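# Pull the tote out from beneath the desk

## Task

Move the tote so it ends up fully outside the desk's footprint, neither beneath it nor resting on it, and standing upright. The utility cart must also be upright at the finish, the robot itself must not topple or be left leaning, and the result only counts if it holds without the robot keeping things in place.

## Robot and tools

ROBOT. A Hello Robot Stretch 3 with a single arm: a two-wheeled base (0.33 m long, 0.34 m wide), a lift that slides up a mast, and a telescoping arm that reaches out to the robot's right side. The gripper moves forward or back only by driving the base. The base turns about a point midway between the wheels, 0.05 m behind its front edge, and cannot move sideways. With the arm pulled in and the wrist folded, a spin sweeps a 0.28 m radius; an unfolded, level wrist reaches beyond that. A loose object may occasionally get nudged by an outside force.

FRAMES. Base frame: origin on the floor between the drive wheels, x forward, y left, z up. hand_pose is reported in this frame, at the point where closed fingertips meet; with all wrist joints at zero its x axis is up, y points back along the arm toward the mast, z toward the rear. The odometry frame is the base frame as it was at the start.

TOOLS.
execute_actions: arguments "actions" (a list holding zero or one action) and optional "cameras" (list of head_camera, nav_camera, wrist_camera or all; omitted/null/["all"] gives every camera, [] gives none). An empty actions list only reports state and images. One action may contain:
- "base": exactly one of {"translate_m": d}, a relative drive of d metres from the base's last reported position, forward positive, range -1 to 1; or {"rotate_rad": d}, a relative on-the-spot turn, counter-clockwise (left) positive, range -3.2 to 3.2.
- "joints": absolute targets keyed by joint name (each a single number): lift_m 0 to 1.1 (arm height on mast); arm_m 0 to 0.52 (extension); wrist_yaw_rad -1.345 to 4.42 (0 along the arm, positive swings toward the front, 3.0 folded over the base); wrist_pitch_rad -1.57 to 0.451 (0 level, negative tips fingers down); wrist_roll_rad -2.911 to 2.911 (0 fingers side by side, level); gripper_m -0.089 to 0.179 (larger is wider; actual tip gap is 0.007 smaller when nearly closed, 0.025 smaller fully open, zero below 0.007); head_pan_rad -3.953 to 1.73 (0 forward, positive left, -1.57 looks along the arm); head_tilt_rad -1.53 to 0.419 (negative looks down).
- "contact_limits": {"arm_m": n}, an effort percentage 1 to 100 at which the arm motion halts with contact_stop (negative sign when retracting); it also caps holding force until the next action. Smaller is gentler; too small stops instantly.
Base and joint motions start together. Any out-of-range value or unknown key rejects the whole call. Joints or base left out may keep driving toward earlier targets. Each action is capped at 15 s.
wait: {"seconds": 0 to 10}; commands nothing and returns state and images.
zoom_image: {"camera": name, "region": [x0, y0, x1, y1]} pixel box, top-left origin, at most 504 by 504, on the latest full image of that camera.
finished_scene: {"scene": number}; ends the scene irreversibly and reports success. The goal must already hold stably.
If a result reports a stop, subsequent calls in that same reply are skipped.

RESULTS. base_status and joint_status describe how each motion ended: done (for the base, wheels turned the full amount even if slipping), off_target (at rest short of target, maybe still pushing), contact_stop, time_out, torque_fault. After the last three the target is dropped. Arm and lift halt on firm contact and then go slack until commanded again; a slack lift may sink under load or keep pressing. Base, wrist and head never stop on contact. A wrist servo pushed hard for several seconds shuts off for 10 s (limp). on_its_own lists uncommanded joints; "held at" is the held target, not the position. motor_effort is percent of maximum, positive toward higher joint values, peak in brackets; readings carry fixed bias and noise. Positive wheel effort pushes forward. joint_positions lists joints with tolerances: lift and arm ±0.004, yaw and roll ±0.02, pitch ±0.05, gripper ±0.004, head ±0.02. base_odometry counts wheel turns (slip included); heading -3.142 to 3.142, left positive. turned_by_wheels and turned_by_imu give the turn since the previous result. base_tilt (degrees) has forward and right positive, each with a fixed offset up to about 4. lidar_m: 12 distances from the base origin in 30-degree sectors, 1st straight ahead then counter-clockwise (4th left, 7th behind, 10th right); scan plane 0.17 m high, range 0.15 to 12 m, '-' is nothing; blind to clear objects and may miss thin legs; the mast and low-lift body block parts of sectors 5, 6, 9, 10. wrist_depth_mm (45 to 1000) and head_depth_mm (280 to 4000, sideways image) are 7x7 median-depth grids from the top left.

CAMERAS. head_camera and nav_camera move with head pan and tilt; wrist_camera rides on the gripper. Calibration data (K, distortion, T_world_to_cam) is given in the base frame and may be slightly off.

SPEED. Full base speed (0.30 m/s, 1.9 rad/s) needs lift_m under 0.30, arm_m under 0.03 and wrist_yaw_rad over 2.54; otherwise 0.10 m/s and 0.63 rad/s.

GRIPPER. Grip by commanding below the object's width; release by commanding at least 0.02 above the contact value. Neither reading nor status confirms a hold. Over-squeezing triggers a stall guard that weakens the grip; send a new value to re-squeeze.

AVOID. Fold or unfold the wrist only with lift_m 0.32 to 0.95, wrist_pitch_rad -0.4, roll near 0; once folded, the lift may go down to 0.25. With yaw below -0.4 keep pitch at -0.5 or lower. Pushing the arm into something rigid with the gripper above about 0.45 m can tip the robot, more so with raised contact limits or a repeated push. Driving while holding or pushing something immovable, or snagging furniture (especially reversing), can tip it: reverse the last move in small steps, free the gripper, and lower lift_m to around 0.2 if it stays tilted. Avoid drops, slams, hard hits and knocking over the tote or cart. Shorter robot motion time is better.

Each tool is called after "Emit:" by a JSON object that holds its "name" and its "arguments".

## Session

Emit:
{"name": "execute_actions", "arguments": {"actions": [{"joints":{"head_tilt_rad":-0.6}}], "cameras": ["nav_camera","wrist_camera"]}}

Emit:
{"name": "execute_actions", "arguments": {"actions": [{"joints":{"head_pan_rad":-2.3}}], "cameras": ["nav_camera"]}}

Scene clock: 0.90 s.
base_odometry: x=+0.000 y=+0.000 heading=+0.000 (m, m, rad; odometry frame)
turned_by_wheels: +0.000 (rad since the last result)
turned_by_imu: +0.000 (rad since the last result)
base_tilt: forward=-1.1 right=-1.5 (deg)
lidar_m: 1.87 1.65 1.35 1.67 2.03 2.27 2.38 2.11 1.61 1.91 1.65 1.65
head_depth_mm: 2009 2184 2371 2169 1698 1390 1172 / 2171 2370 2593 2178 1692 1381 1171 / 2188 2433 2728 2178 1696 1388 1171 / 1956 2182 2446 2187 1692 1382 1175 / 1772 1942 2167 2206 1708 1389 1172 / 1608 1766 1960 2087 1698 1376 1171 / 1493 1614 1745 1943 1682 1385 1180
base_status: not commanded
joint_positions: lift_m=+0.561 arm_m=-0.003 wrist_yaw_rad=+3.125 wrist_pitch_rad=-0.552 wrist_roll_rad=-0.007 gripper_m=+0.037 head_pan_rad=+0.013 head_tilt_rad=-0.592
joint_status: all done
motor_effort: left_wheel=+0(1) right_wheel=+0(0) lift_m=+20(21) arm_m=+0(0) wrist_yaw_rad=+0(0) wrist_pitch_rad=+5(5) wrist_roll_rad=+0(0) gripper_m=+0(1) head_pan_rad=-1(0) head_tilt_rad=-4(32) (%)
hand_pose: x=-0.0178 y=+0.0635 z=+0.5451 quat_wxyz=(+0.198, +0.679, +0.188, +0.681) (m; base frame)
wrist_depth_mm: - - - - - - - / - - - - - - - / - - - - - - - / - - - - - - - / 880 883 861 885 871 900 862 / 744 770 807 756 794 779 779 / 666 685 646 670 670 688 706
pictures: nav_camera (sideways: a quarter turn counterclockwise sets it upright), wrist_camera
camera_calibration (this result's frames):
nav_camera: T_world_to_cam=[[0.56493, 0.00270602, 0.825134, -1.03636], [0.00675208, -0.999976, -0.00134341, 0.0530128], [0.825111, 0.0063303, -0.564935, 0.68747], [0, 0, 0, 1]] pos_world=[0.0178767, 0.0514641, 1.24359]
wrist_camera: T_world_to_cam=[[0.999048, -0.0392061, 0.0191404, 0.00568911], [-0.0102573, -0.637482, -0.770397, 0.496423], [0.0424059, 0.769467, -0.637278, 0.465033], [0, 0, 0, 1]] pos_world=[-0.0203119, -0.0411432, 0.678689]
Images, in order (width x height): nav_camera 672x504, wrist_camera 644x364.

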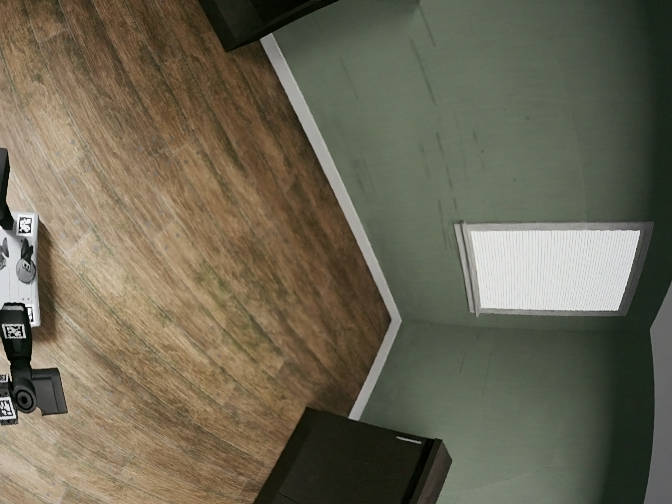

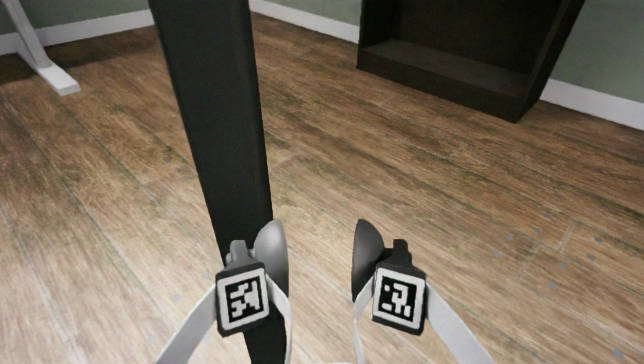

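Scene clock: 2.60 s.
base_odometry: x=+0.000 y=+0.000 heading=+0.000 (m, m, rad; odometry frame)
turned_by_wheels: +0.000 (rad since the last result)
turned_by_imu: +0.000 (rad since the last result)
base_tilt: forward=-1.2 right=-1.5 (deg)
lidar_m: 1.88 1.65 1.35 1.67 2.04 2.27 2.38 2.11 1.61 1.90 1.65 1.65
head_depth_mm: 1717 1914 2136 2182 1701 1380 1167 / 1719 1920 2160 2170 1687 1397 1175 / 1722 1920 2166 2187 1701 1381 1174 / 1734 1918 2174 2185 1696 1377 1176 / 1737 1886 1909 2043 1692 1383 1168 / 1717 1908 1927 2069 1715 1382 1174 / 1750 1932 2133 2121 1690 1386 1181
base_status: not commanded
joint_positions: lift_m=+0.561 arm_m=-0.003 wrist_yaw_rad=+3.125 wrist_pitch_rad=-0.552 wrist_roll_rad=-0.007 gripper_m=+0.037 head_pan_rad=-2.293 head_tilt_rad=-0.593
joint_status: all done
motor_effort: left_wheel=-1(1) right_wheel=+0(0) lift_m=+20(21) arm_m=+0(0) wrist_yaw_rad=-1(1) wrist_pitch_rad=+5(5) wrist_roll_rad=+0(0) gripper_m=+1(0) head_pan_rad=-4(51) head_tilt_rad=-4(4) (%)
hand_pose: x=-0.0178 y=+0.0635 z=+0.5451 quat_wxyz=(+0.198, +0.679, +0.188, +0.681) (m; base frame)
wrist_depth_mm: - - - - - - - / - - - - - - - / - - - - - - - / - - - - - - - / 891 885 873 869 888 887 880 / 760 760 772 754 785 781 782 / 671 695 670 672 674 676 675
pictures: nav_camera (sideways: a quarter turn counterclockwise sets it upright)
camera_calibration (this result's frames):
nav_camera: T_world_to_cam=[[-0.376947, -0.421207, 0.824922, -1.03034], [-0.746476, 0.665411, -0.00134113, 0.0576046], [-0.548347, -0.61629, -0.565245, 0.696252], [0, 0, 0, 1]] pos_world=[0.0364037, -0.0432248, 1.24358]
Images, in order (width x height): nav_camera 672x504.

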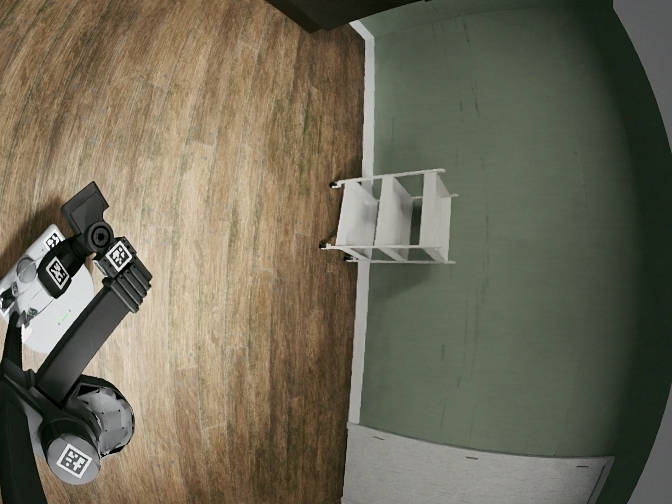

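Desk wall normal is at about heading 2.36.

Emit:
{"name": "execute_actions", "arguments": {"actions": [{"base":{"rotate_rad":2.36},"joints":{"head_pan_rad":0,"lift_m":0.27}}], "cameras": ["nav_camera","head_camera"]}}

Scene clock: 9.30 s.
base_odometry: x=+0.000 y=+0.000 heading=+2.360 (m, m, rad; odometry frame)
turned_by_wheels: +2.360 (rad since the last result)
turned_by_imu: +2.369 (rad since the last result)
base_tilt: forward=-1.2 right=-1.5 (deg)
lidar_m: 2.04 2.26 2.17 1.60 1.72 1.71 1.65 2.28 1.69 1.36 1.66 2.40
head_depth_mm: 2064 2254 2589 2172 1687 1387 1176 / 2052 2268 2581 2173 1690 1383 1173 / 2039 2169 2519 2184 1695 1380 1169 / 2014 2025 2514 2181 1702 1388 1169 / 2003 2239 2546 2204 1697 1375 1172 / 1996 2040 2505 2197 1692 1393 1168 / 2001 2062 2485 2190 1707 1390 1170
base_status: done
joint_positions: lift_m=+0.270 arm_m=-0.003 wrist_yaw_rad=+3.125 wrist_pitch_rad=-0.552 wrist_roll_rad=-0.007 gripper_m=+0.037 head_pan_rad=-0.007 head_tilt_rad=-0.593
joint_status: all done
motor_effort: left_wheel=-2(10) right_wheel=+3(11) lift_m=+15(19) arm_m=+0(0) wrist_yaw_rad=+0(0) wrist_pitch_rad=+5(5) wrist_roll_rad=+0(0) gripper_m=+1(0) head_pan_rad=+5(53) head_tilt_rad=-4(4) (%)
hand_pose: x=-0.0178 y=+0.0634 z=+0.2541 quat_wxyz=(+0.198, +0.679, +0.188, +0.681) (m; base frame)
wrist_depth_mm: - - - - - - - / 892 931 - 944 969 923 986 / 710 716 - 733 749 744 732 / 581 602 594 593 596 586 623 / 496 516 - 535 507 509 508 / 446 - - - 450 442 437 / - - - - 380 383 391
pictures: head_camera (sideways: a quarter turn clockwise sets it upright), nav_camera (sideways: a quarter turn counterclockwise sets it upright)
camera_calibration (this result's frames):
head_camera: T_world_to_cam=[[-0.588124, 0.0409041, -0.807735, 1.08133], [0.0709243, 0.997481, -0.00112817, 0.000292801], [0.805655, -0.0579516, -0.589544, 0.723288], [0, 0, 0, 1]] pos_world=[0.0532156, -0.00260721, 1.29984]
nav_camera: T_world_to_cam=[[0.565546, -0.00849481, 0.824673, -1.03577], [-0.0130675, -0.999914, -0.00133845, 0.0531273], [0.824613, -0.0100195, -0.565608, 0.688349], [0, 0, 0, 1]] pos_world=[0.0188467, 0.051221, 1.24358]
Images, in order (width x height): head_camera 896x504, nav_camera 672x504.

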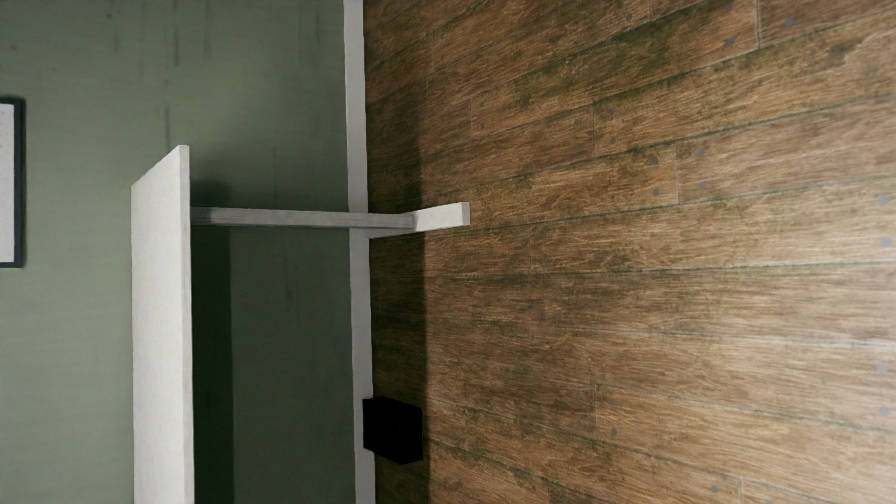

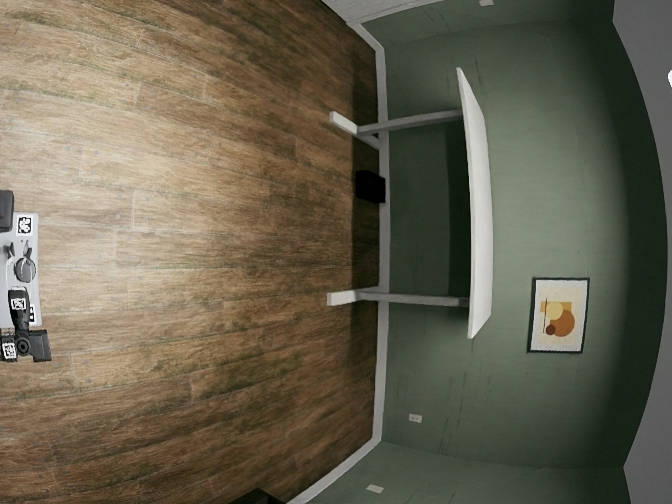

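Emit:
{"name": "execute_actions", "arguments": {"actions": [{"base":{"rotate_rad":0.38}}], "cameras": []}}

Emit:
{"name": "execute_actions", "arguments": {"actions": [{"base":{"translate_m":1.0}}], "cameras": []}}

Emit:
{"name": "execute_actions", "arguments": {"actions": [{"base":{"translate_m":0.48}}], "cameras": []}}

Emit:
{"name": "execute_actions", "arguments": {"actions": [{"base":{"rotate_rad":1.24},"joints":{"head_pan_rad":-1.57,"head_tilt_rad":-1.0}}], "cameras": []}}

Emit:
{"name": "execute_actions", "arguments": {"actions": [{"joints":{"lift_m":0.35,"wrist_pitch_rad":-0.4}}], "cameras": []}}

Emit:
{"name": "execute_actions", "arguments": {"actions": [{"joints":{"wrist_yaw_rad":0}}], "cameras": []}}

Emit:
{"name": "execute_actions", "arguments": {"actions": [{"joints":{"wrist_pitch_rad":-0.8,"arm_m":0.52,"gripper_m":0.0,"lift_m":0.25}}], "cameras": ["nav_camera","wrist_camera"]}}

Scene clock: 19.60 s.
base_odometry: x=+0.000 y=+0.000 heading=+2.740 (m, m, rad; odometry frame)
turned_by_wheels: +0.380 (rad since the last result)
turned_by_imu: +0.381 (rad since the last result)
base_tilt: forward=-1.2 right=-1.5 (deg)
lidar_m: 2.26 2.28 1.67 1.61 1.80 1.65 1.66 1.78 1.65 1.36 2.09 2.04
head_depth_mm: 1935 2013 2390 2121 1688 1383 1168 / 1991 2016 2478 2187 1702 1387 1173 / 2042 2297 2541 2187 1693 1391 1174 / 2122 2390 2629 2177 1707 1376 1171 / 2219 2092 2661 2209 1697 1384 1177 / 2269 2580 2793 2203 1699 1380 1172 / 2381 2690 2909 2166 1699 1387 1169
base_status: done
joint_positions: lift_m=+0.270 arm_m=-0.003 wrist_yaw_rad=+3.125 wrist_pitch_rad=-0.552 wrist_roll_rad=-0.007 gripper_m=+0.037 head_pan_rad=-0.007 head_tilt_rad=-0.593
joint_status: not commanded
motor_effort: left_wheel=-2(10) right_wheel=+2(9) lift_m=+15(15) arm_m=+0(0) wrist_yaw_rad=-1(0) wrist_pitch_rad=+5(5) wrist_roll_rad=+0(0) gripper_m=+0(0) head_pan_rad=+5(4) head_tilt_rad=-3(3) (%)
hand_pose: x=-0.0178 y=+0.0634 z=+0.2541 quat_wxyz=(+0.198, +0.679, +0.188, +0.681) (m; base frame)
wrist_depth_mm: - - - - - - - / 891 940 - 943 948 956 944 / 701 708 - 728 729 743 749 / 593 601 603 598 602 614 623 / 492 512 - 533 509 518 509 / 447 - - - 453 442 448 / - - - - 379 393 395
pictures: none
No camera images: the call's "cameras" was empty. Leave "cameras" out to get every camera's image.

Scene clock: 24.70 s.
base_odometry: x=-0.920 y=+0.391 heading=+2.740 (m, m, rad; odometry frame)
turned_by_wheels: +0.000 (rad since the last result)
turned_by_imu: +0.002 (rad since the last result)
base_tilt: forward=-1.2 right=-1.5 (deg)
lidar_m: 1.27 1.83 1.70 1.73 1.71 2.57 2.59 2.20 1.72 2.06 1.26 1.55
head_depth_mm: 1220 1283 887 1671 1698 1382 1166 / 1250 1323 882 1757 1694 1394 1167 / 1285 1376 945 1837 1641 1393 1177 / 1343 1407 943 1933 1689 1392 1174 / 1388 1413 1010 1876 1651 1388 1175 / 1438 1532 1009 2042 1685 1372 1178 / 1489 1659 1936 2101 1688 1383 1169
base_status: done
joint_positions: lift_m=+0.270 arm_m=-0.003 wrist_yaw_rad=+3.125 wrist_pitch_rad=-0.552 wrist_roll_rad=-0.007 gripper_m=+0.037 head_pan_rad=-0.007 head_tilt_rad=-0.594
joint_status: not commanded
motor_effort: left_wheel=-2(7) right_wheel=+3(9) lift_m=+14(15) arm_m=+0(0) wrist_yaw_rad=+0(1) wrist_pitch_rad=+5(5) wrist_roll_rad=+0(0) gripper_m=+0(1) head_pan_rad=+5(5) head_tilt_rad=-3(3) (%)
hand_pose: x=-0.0178 y=+0.0634 z=+0.2541 quat_wxyz=(+0.198, +0.679, +0.188, +0.681) (m; base frame)
wrist_depth_mm: - - - - - - - / 926 917 - 941 915 940 937 / 713 710 - 726 735 744 735 / 594 576 602 595 599 612 601 / 500 521 - 529 506 508 514 / 451 - - - 453 449 446 / - - - - 381 391 385
pictures: none
No camera images: the call's "cameras" was empty. Leave "cameras" out to get every camera's image.

Scene clock: 28.03 s.
base_odometry: x=-1.362 y=+0.579 heading=+2.740 (m, m, rad; odometry frame)
turned_by_wheels: +0.000 (rad since the last result)
turned_by_imu: +0.001 (rad since the last result)
base_tilt: forward=-1.2 right=-1.5 (deg)
lidar_m: 0.80 1.43 1.51 1.52 1.96 3.00 3.04 2.21 1.93 1.81 1.02 1.11
head_depth_mm: 862 952 834 591 458 1317 1176 / 890 983 836 590 458 1348 1174 / 921 1022 835 590 457 1381 1171 / 951 1060 833 592 474 1394 1169 / 986 1087 834 591 507 1306 1172 / 1021 1142 833 593 1078 1391 1155 / 1062 1192 834 595 1597 1384 1171
base_status: done
joint_positions: lift_m=+0.270 arm_m=-0.003 wrist_yaw_rad=+3.125 wrist_pitch_rad=-0.552 wrist_roll_rad=-0.007 gripper_m=+0.037 head_pan_rad=-0.007 head_tilt_rad=-0.594
joint_status: not commanded
motor_effort: left_wheel=-2(7) right_wheel=+2(9) lift_m=+16(15) arm_m=+0(0) wrist_yaw_rad=+0(0) wrist_pitch_rad=+5(5) wrist_roll_rad=+0(0) gripper_m=+1(0) head_pan_rad=+5(4) head_tilt_rad=-3(3) (%)
hand_pose: x=-0.0178 y=+0.0634 z=+0.2541 quat_wxyz=(+0.198, +0.679, +0.188, +0.681) (m; base frame)
wrist_depth_mm: - - - - - - - / 911 927 - 930 925 959 970 / 718 697 - 707 728 744 745 / 580 585 593 592 589 605 609 / 491 513 - 537 511 514 507 / 446 - - - 451 445 446 / - - - - 381 392 389
pictures: none
No camera images: the call's "cameras" was empty. Leave "cameras" out to get every camera's image.

Scene clock: 30.00 s.
base_odometry: x=-1.362 y=+0.579 heading=-2.304 (m, m, rad; odometry frame)
turned_by_wheels: +1.240 (rad since the last result)
turned_by_imu: +1.241 (rad since the last result)
base_tilt: forward=-1.2 right=-1.5 (deg)
lidar_m: 1.51 1.62 1.88 3.00 2.96 2.21 1.93 1.02 1.14 1.12 0.80 1.54
head_depth_mm: 639 525 457 1495 1332 1183 1083 / 638 524 456 1493 1321 1184 1101 / 632 523 454 1503 1316 1221 - / 630 520 453 1456 1310 1209 - / 630 518 451 1478 1306 1183 1073 / 628 517 450 1470 1307 1174 1064 / 620 515 450 1356 1284 1166 1065
base_status: done
joint_positions: lift_m=+0.270 arm_m=-0.003 wrist_yaw_rad=+3.125 wrist_pitch_rad=-0.552 wrist_roll_rad=-0.007 gripper_m=+0.037 head_pan_rad=-1.563 head_tilt_rad=-0.988
joint_status: all done
motor_effort: left_wheel=-3(10) right_wheel=+2(11) lift_m=+15(15) arm_m=+0(0) wrist_yaw_rad=+0(0) wrist_pitch_rad=+5(5) wrist_roll_rad=+0(0) gripper_m=+0(0) head_pan_rad=-4(52) head_tilt_rad=-6(31) (%)
hand_pose: x=-0.0178 y=+0.0634 z=+0.2541 quat_wxyz=(+0.198, +0.679, +0.188, +0.681) (m; base frame)
wrist_depth_mm: - - - - - - - / 906 911 - 926 937 930 952 / 694 722 - 707 732 748 734 / 592 594 591 583 602 612 613 / 498 514 - 539 512 512 513 / 441 - - - 459 439 448 / - - - - 378 391 392
pictures: none
No camera images: the call's "cameras" was empty. Leave "cameras" out to get every camera's image.

Scene clock: 31.57 s.
base_odometry: x=-1.362 y=+0.579 heading=-2.304 (m, m, rad; odometry frame)
turned_by_wheels: +0.000 (rad since the last result)
turned_by_imu: +0.000 (rad since the last result)
base_tilt: forward=-1.1 right=-1.5 (deg)
lidar_m: 1.51 1.63 1.88 3.00 2.96 2.21 1.93 1.02 1.14 1.12 0.80 1.54
head_depth_mm: 641 525 456 1487 1320 1189 1091 / 635 524 455 1501 1320 1191 1103 / 634 521 454 1502 1317 1219 - / 632 519 453 1478 1318 1220 - / 630 518 451 1480 1320 1180 1066 / 626 517 450 1472 1308 1175 1069 / 622 516 450 1358 1291 1178 1065
base_status: not commanded
joint_positions: lift_m=+0.350 arm_m=-0.003 wrist_yaw_rad=+3.125 wrist_pitch_rad=-0.421 wrist_roll_rad=-0.007 gripper_m=+0.037 head_pan_rad=-1.563 head_tilt_rad=-0.988
joint_status: all done
motor_effort: left_wheel=-2(2) right_wheel=+2(2) lift_m=+26(27) arm_m=+0(0) wrist_yaw_rad=+0(0) wrist_pitch_rad=+9(9) wrist_roll_rad=+0(0) gripper_m=+0(1) head_pan_rad=-4(3) head_tilt_rad=-6(6) (%)
hand_pose: x=-0.0175 y=+0.0819 z=+0.3616 quat_wxyz=(+0.153, +0.690, +0.143, +0.693) (m; base frame)
wrist_depth_mm: - - - - - - - / - - - - - - - / - - - - - - - / 856 886 - 898 922 894 895 / 696 712 - 700 706 730 726 / 595 597 - 595 617 607 598 / 506 512 - 536 503 530 519
pictures: none
No camera images: the call's "cameras" was empty. Leave "cameras" out to get every camera's image.

Scene clock: 34.13 s.
base_odometry: x=-1.362 y=+0.579 heading=-2.304 (m, m, rad; odometry frame)
turned_by_wheels: +0.000 (rad since the last result)
turned_by_imu: +0.001 (rad since the last result)
base_tilt: forward=-1.2 right=-1.5 (deg)
lidar_m: 1.51 1.62 1.88 2.99 2.96 2.21 1.93 1.02 1.14 1.12 0.80 1.54
head_depth_mm: 640 526 456 1493 1325 1188 1094 / 635 524 456 1479 1317 1186 1106 / 635 522 454 1473 1318 1226 - / 628 519 453 1472 1335 - - / 630 518 452 1470 1315 1182 1070 / 624 516 450 1476 1302 1180 1073 / 623 515 451 1373 1281 1170 1067
base_status: not commanded
joint_positions: lift_m=+0.350 arm_m=-0.003 wrist_yaw_rad=+0.002 wrist_pitch_rad=-0.421 wrist_roll_rad=-0.007 gripper_m=+0.037 head_pan_rad=-1.563 head_tilt_rad=-0.988
joint_status: all done
motor_effort: left_wheel=-2(2) right_wheel=+2(2) lift_m=+27(26) arm_m=+0(0) wrist_yaw_rad=-2(1) wrist_pitch_rad=+9(9) wrist_roll_rad=+0(0) gripper_m=+0(1) head_pan_rad=-3(4) head_tilt_rad=-6(6) (%)
hand_pose: x=-0.0212 y=-0.3661 z=+0.3616 quat_wxyz=(+0.694, +0.149, -0.689, -0.147) (m; base frame)
wrist_depth_mm: 801 799 802 783 786 778 793 / 859 849 842 884 838 813 835 / 512 968 938 955 895 898 888 / 533 833 884 822 896 910 870 / 649 685 723 621 716 709 713 / 569 590 617 587 618 601 603 / 499 517 497 517 504 526 524
pictures: none
No camera images: the call's "cameras" was empty. Leave "cameras" out to get every camera's image.

Scene clock: 39.13 s.
base_odometry: x=-1.362 y=+0.579 heading=-2.304 (m, m, rad; odometry frame)
turned_by_wheels: +0.000 (rad since the last result)
turned_by_imu: +0.001 (rad since the last result)
base_tilt: forward=-1.2 right=-1.4 (deg)
lidar_m: 1.51 1.62 1.87 2.99 2.96 2.21 1.93 1.02 1.14 1.12 0.80 1.55
head_depth_mm: 640 525 456 1491 1327 1191 1085 / 634 523 455 1484 1318 1186 1106 / 633 521 454 1490 1310 1198 - / 630 520 449 1413 1309 1194 - / 629 518 450 1473 1309 1180 1064 / 625 516 450 1474 1305 1179 1063 / 623 514 451 1358 1287 1173 1066
base_status: not commanded
joint_positions: lift_m=+0.250 arm_m=+0.517 wrist_yaw_rad=+0.000 wrist_pitch_rad=-0.807 wrist_roll_rad=-0.007 gripper_m=+0.000 head_pan_rad=-1.563 head_tilt_rad=-0.988
joint_status: all done
joint sent to its limit — the command would take arm_m past its upper limit, so that joint was sent only as far as its limit.
motor_effort: left_wheel=-2(2) right_wheel=+2(2) lift_m=+15(24) arm_m=+4(5) wrist_yaw_rad=+0(2) wrist_pitch_rad=+3(8) wrist_roll_rad=+0(0) gripper_m=-2(90) head_pan_rad=-4(5) head_tilt_rad=-6(6) (%)
hand_pose: x=-0.0216 y=-0.8217 z=+0.1873 quat_wxyz=(+0.653, +0.279, -0.648, -0.277) (m; base frame)
wrist_depth_mm: 390 385 382 378 371 365 368 / 434 432 427 417 410 407 406 / 450 452 439 371 376 456 461 / 404 409 390 400 391 418 421 / 365 373 348 377 367 376 380 / 332 333 306 - 316 341 345 / 308 312 300 309 301 313 317
pictures: nav_camera (sideways: a quarter turn counterclockwise sets it upright), wrist_camera
camera_calibration (this result's frames):
nav_camera: T_world_to_cam=[[0.00203973, -0.839361, 0.543571, -0.66601], [-0.999998, -0.00171576, 0.00110305, 0.055969], [0.0000067839, -0.543572, -0.839362, 1.04941], [0, 0, 0, 1]] pos_world=[0.0573202, 0.0115041, 1.2428]
wrist_camera: T_world_to_cam=[[-0.999554, 0.0174037, 0.0242705, -0.0160054], [-0.0000688752, 0.811316, -0.584608, 0.812322], [-0.0298654, -0.584349, -0.810953, -0.163207], [0, 0, 0, 1]] pos_world=[-0.0208166, -0.754141, 0.342925]
Images, in order (width x height): nav_camera 672x504, wrist_camera 644x364.

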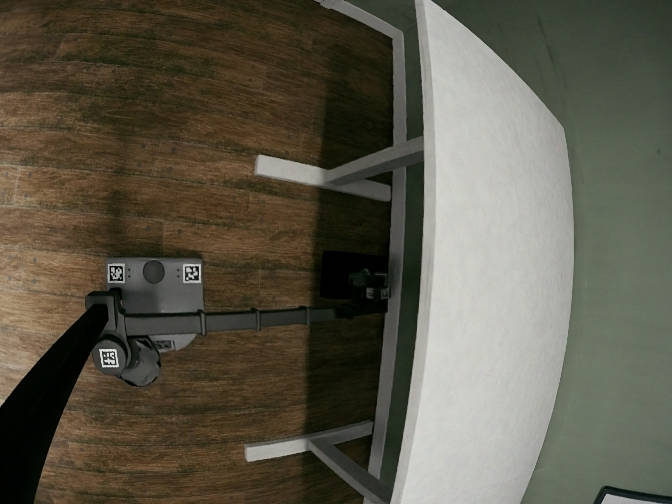

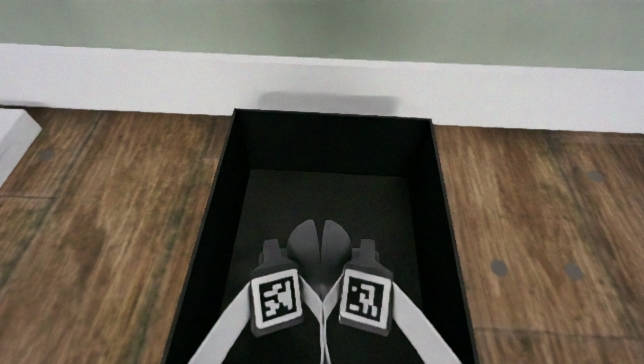

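Emit:
{"name": "execute_actions", "arguments": {"actions": [{"joints":{"lift_m":0.11}}], "cameras": []}}

Emit:
{"name": "execute_actions", "arguments": {"actions": [{"joints":{"wrist_pitch_rad":-1.4,"lift_m":0.165}}], "cameras": []}}

Emit:
{"name": "execute_actions", "arguments": {"actions": [{"joints":{"arm_m":0.2}}], "cameras": ["nav_camera"]}}

Emit:
{"name": "execute_actions", "arguments": {"actions": [{"base":{"rotate_rad":-2.4}}], "cameras": ["nav_camera","wrist_camera"]}}

Scene clock: 46.33 s.
base_odometry: x=-1.362 y=+0.579 heading=-2.304 (m, m, rad; odometry frame)
turned_by_wheels: +0.000 (rad since the last result)
turned_by_imu: +0.001 (rad since the last result)
base_tilt: forward=-1.2 right=-1.5 (deg)
lidar_m: 1.51 1.62 1.88 3.00 2.96 2.21 1.93 1.02 1.14 1.12 0.80 1.54
head_depth_mm: 640 525 456 1493 1325 1190 1079 / 637 523 455 1500 1320 1189 1106 / 633 522 453 1488 1323 1205 - / 631 520 452 1532 1312 1191 - / 628 517 450 1486 1309 1180 1075 / 626 516 449 1469 1306 1182 1068 / 622 514 450 1360 1286 1170 1065
base_status: not commanded
joint_positions: lift_m=+0.110 arm_m=+0.517 wrist_yaw_rad=+0.000 wrist_pitch_rad=-0.807 wrist_roll_rad=-0.007 gripper_m=+0.000 head_pan_rad=-1.563 head_tilt_rad=-0.988
joint_status: all done
motor_effort: left_wheel=-3(2) right_wheel=+2(2) lift_m=+15(16) arm_m=+4(4) wrist_yaw_rad=+0(0) wrist_pitch_rad=+3(3) wrist_roll_rad=+0(0) gripper_m=-2(2) head_pan_rad=-5(5) head_tilt_rad=-6(6) (%)
hand_pose: x=-0.0216 y=-0.8217 z=+0.0473 quat_wxyz=(+0.653, +0.279, -0.648, -0.277) (m; base frame)
wrist_depth_mm: 351 341 261 264 261 234 348 / 301 190 289 293 288 196 318 / 267 167 262 269 271 192 276 / 133 170 238 240 242 188 147 / 127 172 216 221 217 186 130 / 129 174 196 - 199 184 123 / 131 174 179 180 180 177 122
pictures: none
No camera images: the call's "cameras" was empty. Leave "cameras" out to get every camera's image.

Scene clock: 47.67 s.
base_odometry: x=-1.362 y=+0.579 heading=-2.304 (m, m, rad; odometry frame)
turned_by_wheels: +0.000 (rad since the last result)
turned_by_imu: +0.000 (rad since the last result)
base_tilt: forward=-1.2 right=-1.4 (deg)
lidar_m: 1.51 1.62 1.88 3.00 2.96 2.21 1.93 1.02 1.14 1.12 0.80 1.54
head_depth_mm: 637 526 457 1496 1327 1186 1081 / 637 522 455 1494 1320 1190 1106 / 632 522 454 1489 1333 1186 - / 629 521 452 1447 1313 1195 - / 624 520 451 1453 1311 1180 1070 / 625 515 449 1470 1308 1173 1064 / 622 515 451 1363 1276 1168 1065
base_status: not commanded
joint_positions: lift_m=+0.165 arm_m=+0.517 wrist_yaw_rad=-0.001 wrist_pitch_rad=-1.382 wrist_roll_rad=-0.004 gripper_m=+0.000 head_pan_rad=-1.563 head_tilt_rad=-0.988
joint_status: all done
motor_effort: left_wheel=-2(3) right_wheel=+3(5) lift_m=+26(26) arm_m=+1(4) wrist_yaw_rad=+1(2) wrist_pitch_rad=-8(17) wrist_roll_rad=-1(2) gripper_m=-2(2) head_pan_rad=-4(4) head_tilt_rad=-6(6) (%)
hand_pose: x=-0.0217 y=-0.6863 z=+0.0471 quat_wxyz=(+0.546, +0.451, -0.544, -0.451) (m; base frame)
wrist_depth_mm: 131 179 208 211 214 178 133 / 131 180 207 208 211 178 126 / 131 181 206 208 209 177 126 / 133 181 204 207 207 176 126 / 132 182 204 204 205 176 126 / 133 170 191 - 195 165 126 / 122 122 118 119 119 125 117
pictures: none
No camera images: the call's "cameras" was empty. Leave "cameras" out to get every camera's image.

Scene clock: 51.20 s.
base_odometry: x=-1.362 y=+0.579 heading=-2.304 (m, m, rad; odometry frame)
turned_by_wheels: +0.000 (rad since the last result)
turned_by_imu: +0.001 (rad since the last result)
base_tilt: forward=-1.1 right=-1.5 (deg)
lidar_m: 1.51 1.62 1.88 3.00 2.97 2.21 1.93 1.02 1.14 1.12 0.80 1.55
head_depth_mm: 639 526 457 1489 1322 1190 1080 / 637 524 454 1499 1326 1177 1105 / 633 523 453 1484 1334 1196 - / 633 520 453 1476 1351 1204 - / 629 518 451 1482 1289 1179 1069 / 626 516 450 1480 1321 1171 1069 / 624 515 450 1362 1286 1171 1061
base_status: not commanded
joint_positions: lift_m=+0.165 arm_m=+0.200 wrist_yaw_rad=+0.000 wrist_pitch_rad=-1.384 wrist_roll_rad=-0.005 gripper_m=+0.000 head_pan_rad=-1.563 head_tilt_rad=-0.988
joint_status: all done
motor_effort: left_wheel=-2(3) right_wheel=+3(3) lift_m=+27(26) arm_m=-4(4) wrist_yaw_rad=-1(0) wrist_pitch_rad=-7(8) wrist_roll_rad=-1(1) gripper_m=-2(3) head_pan_rad=-4(5) head_tilt_rad=-6(6) (%)
hand_pose: x=-0.0216 y=-0.3690 z=+0.0471 quat_wxyz=(+0.546, +0.452, -0.543, -0.451) (m; base frame)
wrist_depth_mm: 133 180 210 211 211 178 132 / 132 182 208 211 211 177 132 / 133 180 206 209 210 176 132 / 132 181 205 207 208 175 131 / 133 182 205 206 208 175 126 / 133 169 192 - 194 165 125 / 122 122 118 118 119 124 116
pictures: nav_camera (sideways: a quarter turn counterclockwise sets it upright)
camera_calibration (this result's frames):
nav_camera: T_world_to_cam=[[0.00203137, -0.839392, 0.543523, -0.665947], [-0.999998, -0.00170557, 0.0011034, 0.0559685], [0.0000008335, -0.543524, -0.839394, 1.04945], [0, 0, 0, 1]] pos_world=[0.0573203, 0.0115069, 1.2428]
Images, in order (width x height): nav_camera 672x504.

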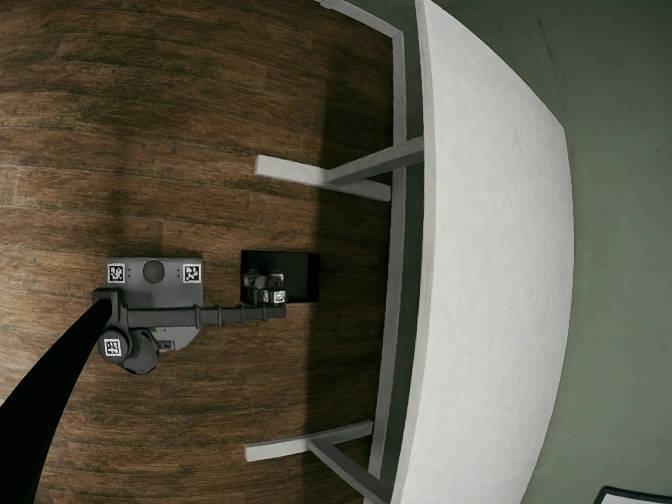

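Scene clock: 55.93 s.
base_odometry: x=-1.362 y=+0.579 heading=+1.580 (m, m, rad; odometry frame)
turned_by_wheels: -2.400 (rad since the last result)
turned_by_imu: -2.403 (rad since the last result)
base_tilt: forward=-1.2 right=-1.4 (deg)
lidar_m: 1.02 1.12 0.80 0.80 1.51 1.51 1.81 3.00 3.00 2.22 1.93 2.14
head_depth_mm: 2416 2015 1710 1489 1328 1189 1078 / 2444 2019 1711 1497 1321 1191 1107 / 2456 1994 1693 1488 1342 1195 - / 2405 2002 1701 1486 1362 1196 - / 2402 1999 1697 1482 1317 1175 1070 / 2318 1987 1686 1479 1310 1167 1066 / 2048 1973 1688 1460 1316 1179 1063
base_status: done
joint_positions: lift_m=+0.165 arm_m=+0.200 wrist_yaw_rad=+0.001 wrist_pitch_rad=-1.398 wrist_roll_rad=-0.005 gripper_m=+0.000 head_pan_rad=-1.563 head_tilt_rad=-0.988
joint_status: not commanded
motor_effort: left_wheel=+2(6) right_wheel=-5(11) lift_m=+26(26) arm_m=-3(4) wrist_yaw_rad=-1(1) wrist_pitch_rad=-1(7) wrist_roll_rad=-1(1) gripper_m=-3(3) head_pan_rad=-4(4) head_tilt_rad=-6(6) (%)
hand_pose: x=-0.0216 y=-0.3654 z=+0.0468 quat_wxyz=(+0.543, +0.456, -0.539, -0.454) (m; base frame)
wrist_depth_mm: 209 208 211 211 213 215 216 / 206 208 209 210 213 213 214 / 207 207 210 209 212 215 215 / 205 206 208 209 210 212 215 / 200 202 203 118 209 213 212 / 201 201 202 - 209 212 213 / 201 201 203 204 168 210 213
pictures: nav_camera (sideways: a quarter turn counterclockwise sets it upright), wrist_camera
camera_calibration (this result's frames):
nav_camera: T_world_to_cam=[[0.00193431, -0.839392, 0.543523, -0.665946], [-0.999998, -0.00158994, 0.0011034, 0.0559685], [-0.0000620169, -0.543524, -0.839394, 1.04945], [0, 0, 0, 1]] pos_world=[0.0573216, 0.011501, 1.2428]
wrist_camera: T_world_to_cam=[[-0.999559, 0.00250671, 0.0295911, -0.026244], [0.00152998, 0.999455, -0.0329844, 0.402922], [-0.0296577, -0.0329246, -0.999018, 0.199785], [0, 0, 0, 1]] pos_world=[-0.0209237, -0.396059, 0.213656]
Images, in order (width x height): nav_camera 672x504, wrist_camera 644x364.

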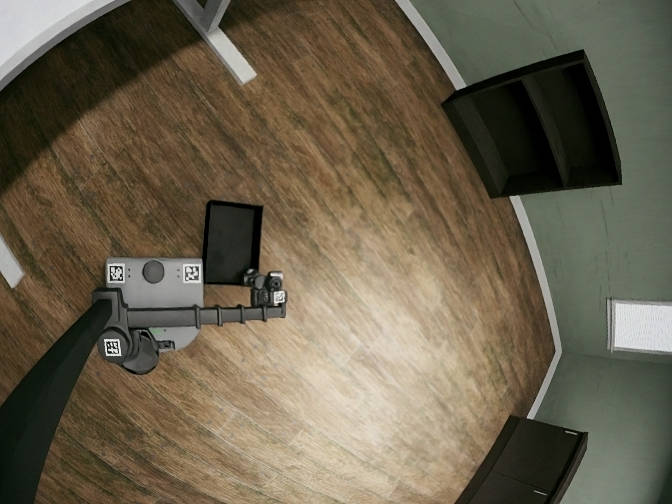

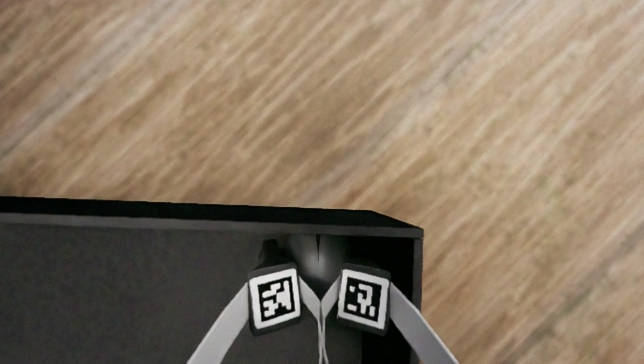

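Emit:
{"name": "execute_actions", "arguments": {"actions": [{"joints":{"lift_m":0.3}}], "cameras": []}}

Emit:
{"name": "finished_scene", "arguments": {"scene": 2}}

Scene clock: 60.90 s.
base_odometry: x=-1.362 y=+0.579 heading=+1.580 (m, m, rad; odometry frame)
turned_by_wheels: +0.000 (rad since the last result)
turned_by_imu: +0.001 (rad since the last result)
base_tilt: forward=-1.2 right=-1.5 (deg)
lidar_m: 1.02 1.12 0.81 0.80 1.51 1.51 1.81 3.00 3.01 2.21 1.93 2.14
head_depth_mm: 2455 2033 1716 1503 1326 1186 1093 / 2437 1990 1706 1494 1318 1182 1110 / 2404 1999 1717 1488 1339 1207 - / 2411 2003 1705 1489 1348 1201 - / 2418 1992 1696 1478 1311 1179 1072 / 2315 1973 1684 1470 1306 1176 1066 / 2039 1963 1687 1471 1305 1177 1069
base_status: not commanded
joint_positions: lift_m=+0.300 arm_m=+0.200 wrist_yaw_rad=+0.001 wrist_pitch_rad=-1.399 wrist_roll_rad=-0.005 gripper_m=+0.000 head_pan_rad=-1.563 head_tilt_rad=-0.988
joint_status: all done
motor_effort: left_wheel=+2(2) right_wheel=-4(5) lift_m=+25(26) arm_m=-3(3) wrist_yaw_rad=-1(1) wrist_pitch_rad=-1(1) wrist_roll_rad=-1(1) gripper_m=-2(2) head_pan_rad=-4(4) head_tilt_rad=-6(6) (%)
hand_pose: x=-0.0216 y=-0.3653 z=+0.1818 quat_wxyz=(+0.543, +0.456, -0.539, -0.454) (m; base frame)
wrist_depth_mm: 339 348 346 345 351 354 357 / 337 341 339 343 350 349 351 / 338 337 343 345 344 348 354 / 338 340 340 340 347 348 350 / 330 329 336 340 348 350 348 / 331 329 337 - 342 347 351 / 327 332 335 334 340 344 349
pictures: none
No camera images: the call's "cameras" was empty. Leave "cameras" out to get every camera's image.

The scene is finished: the task was done.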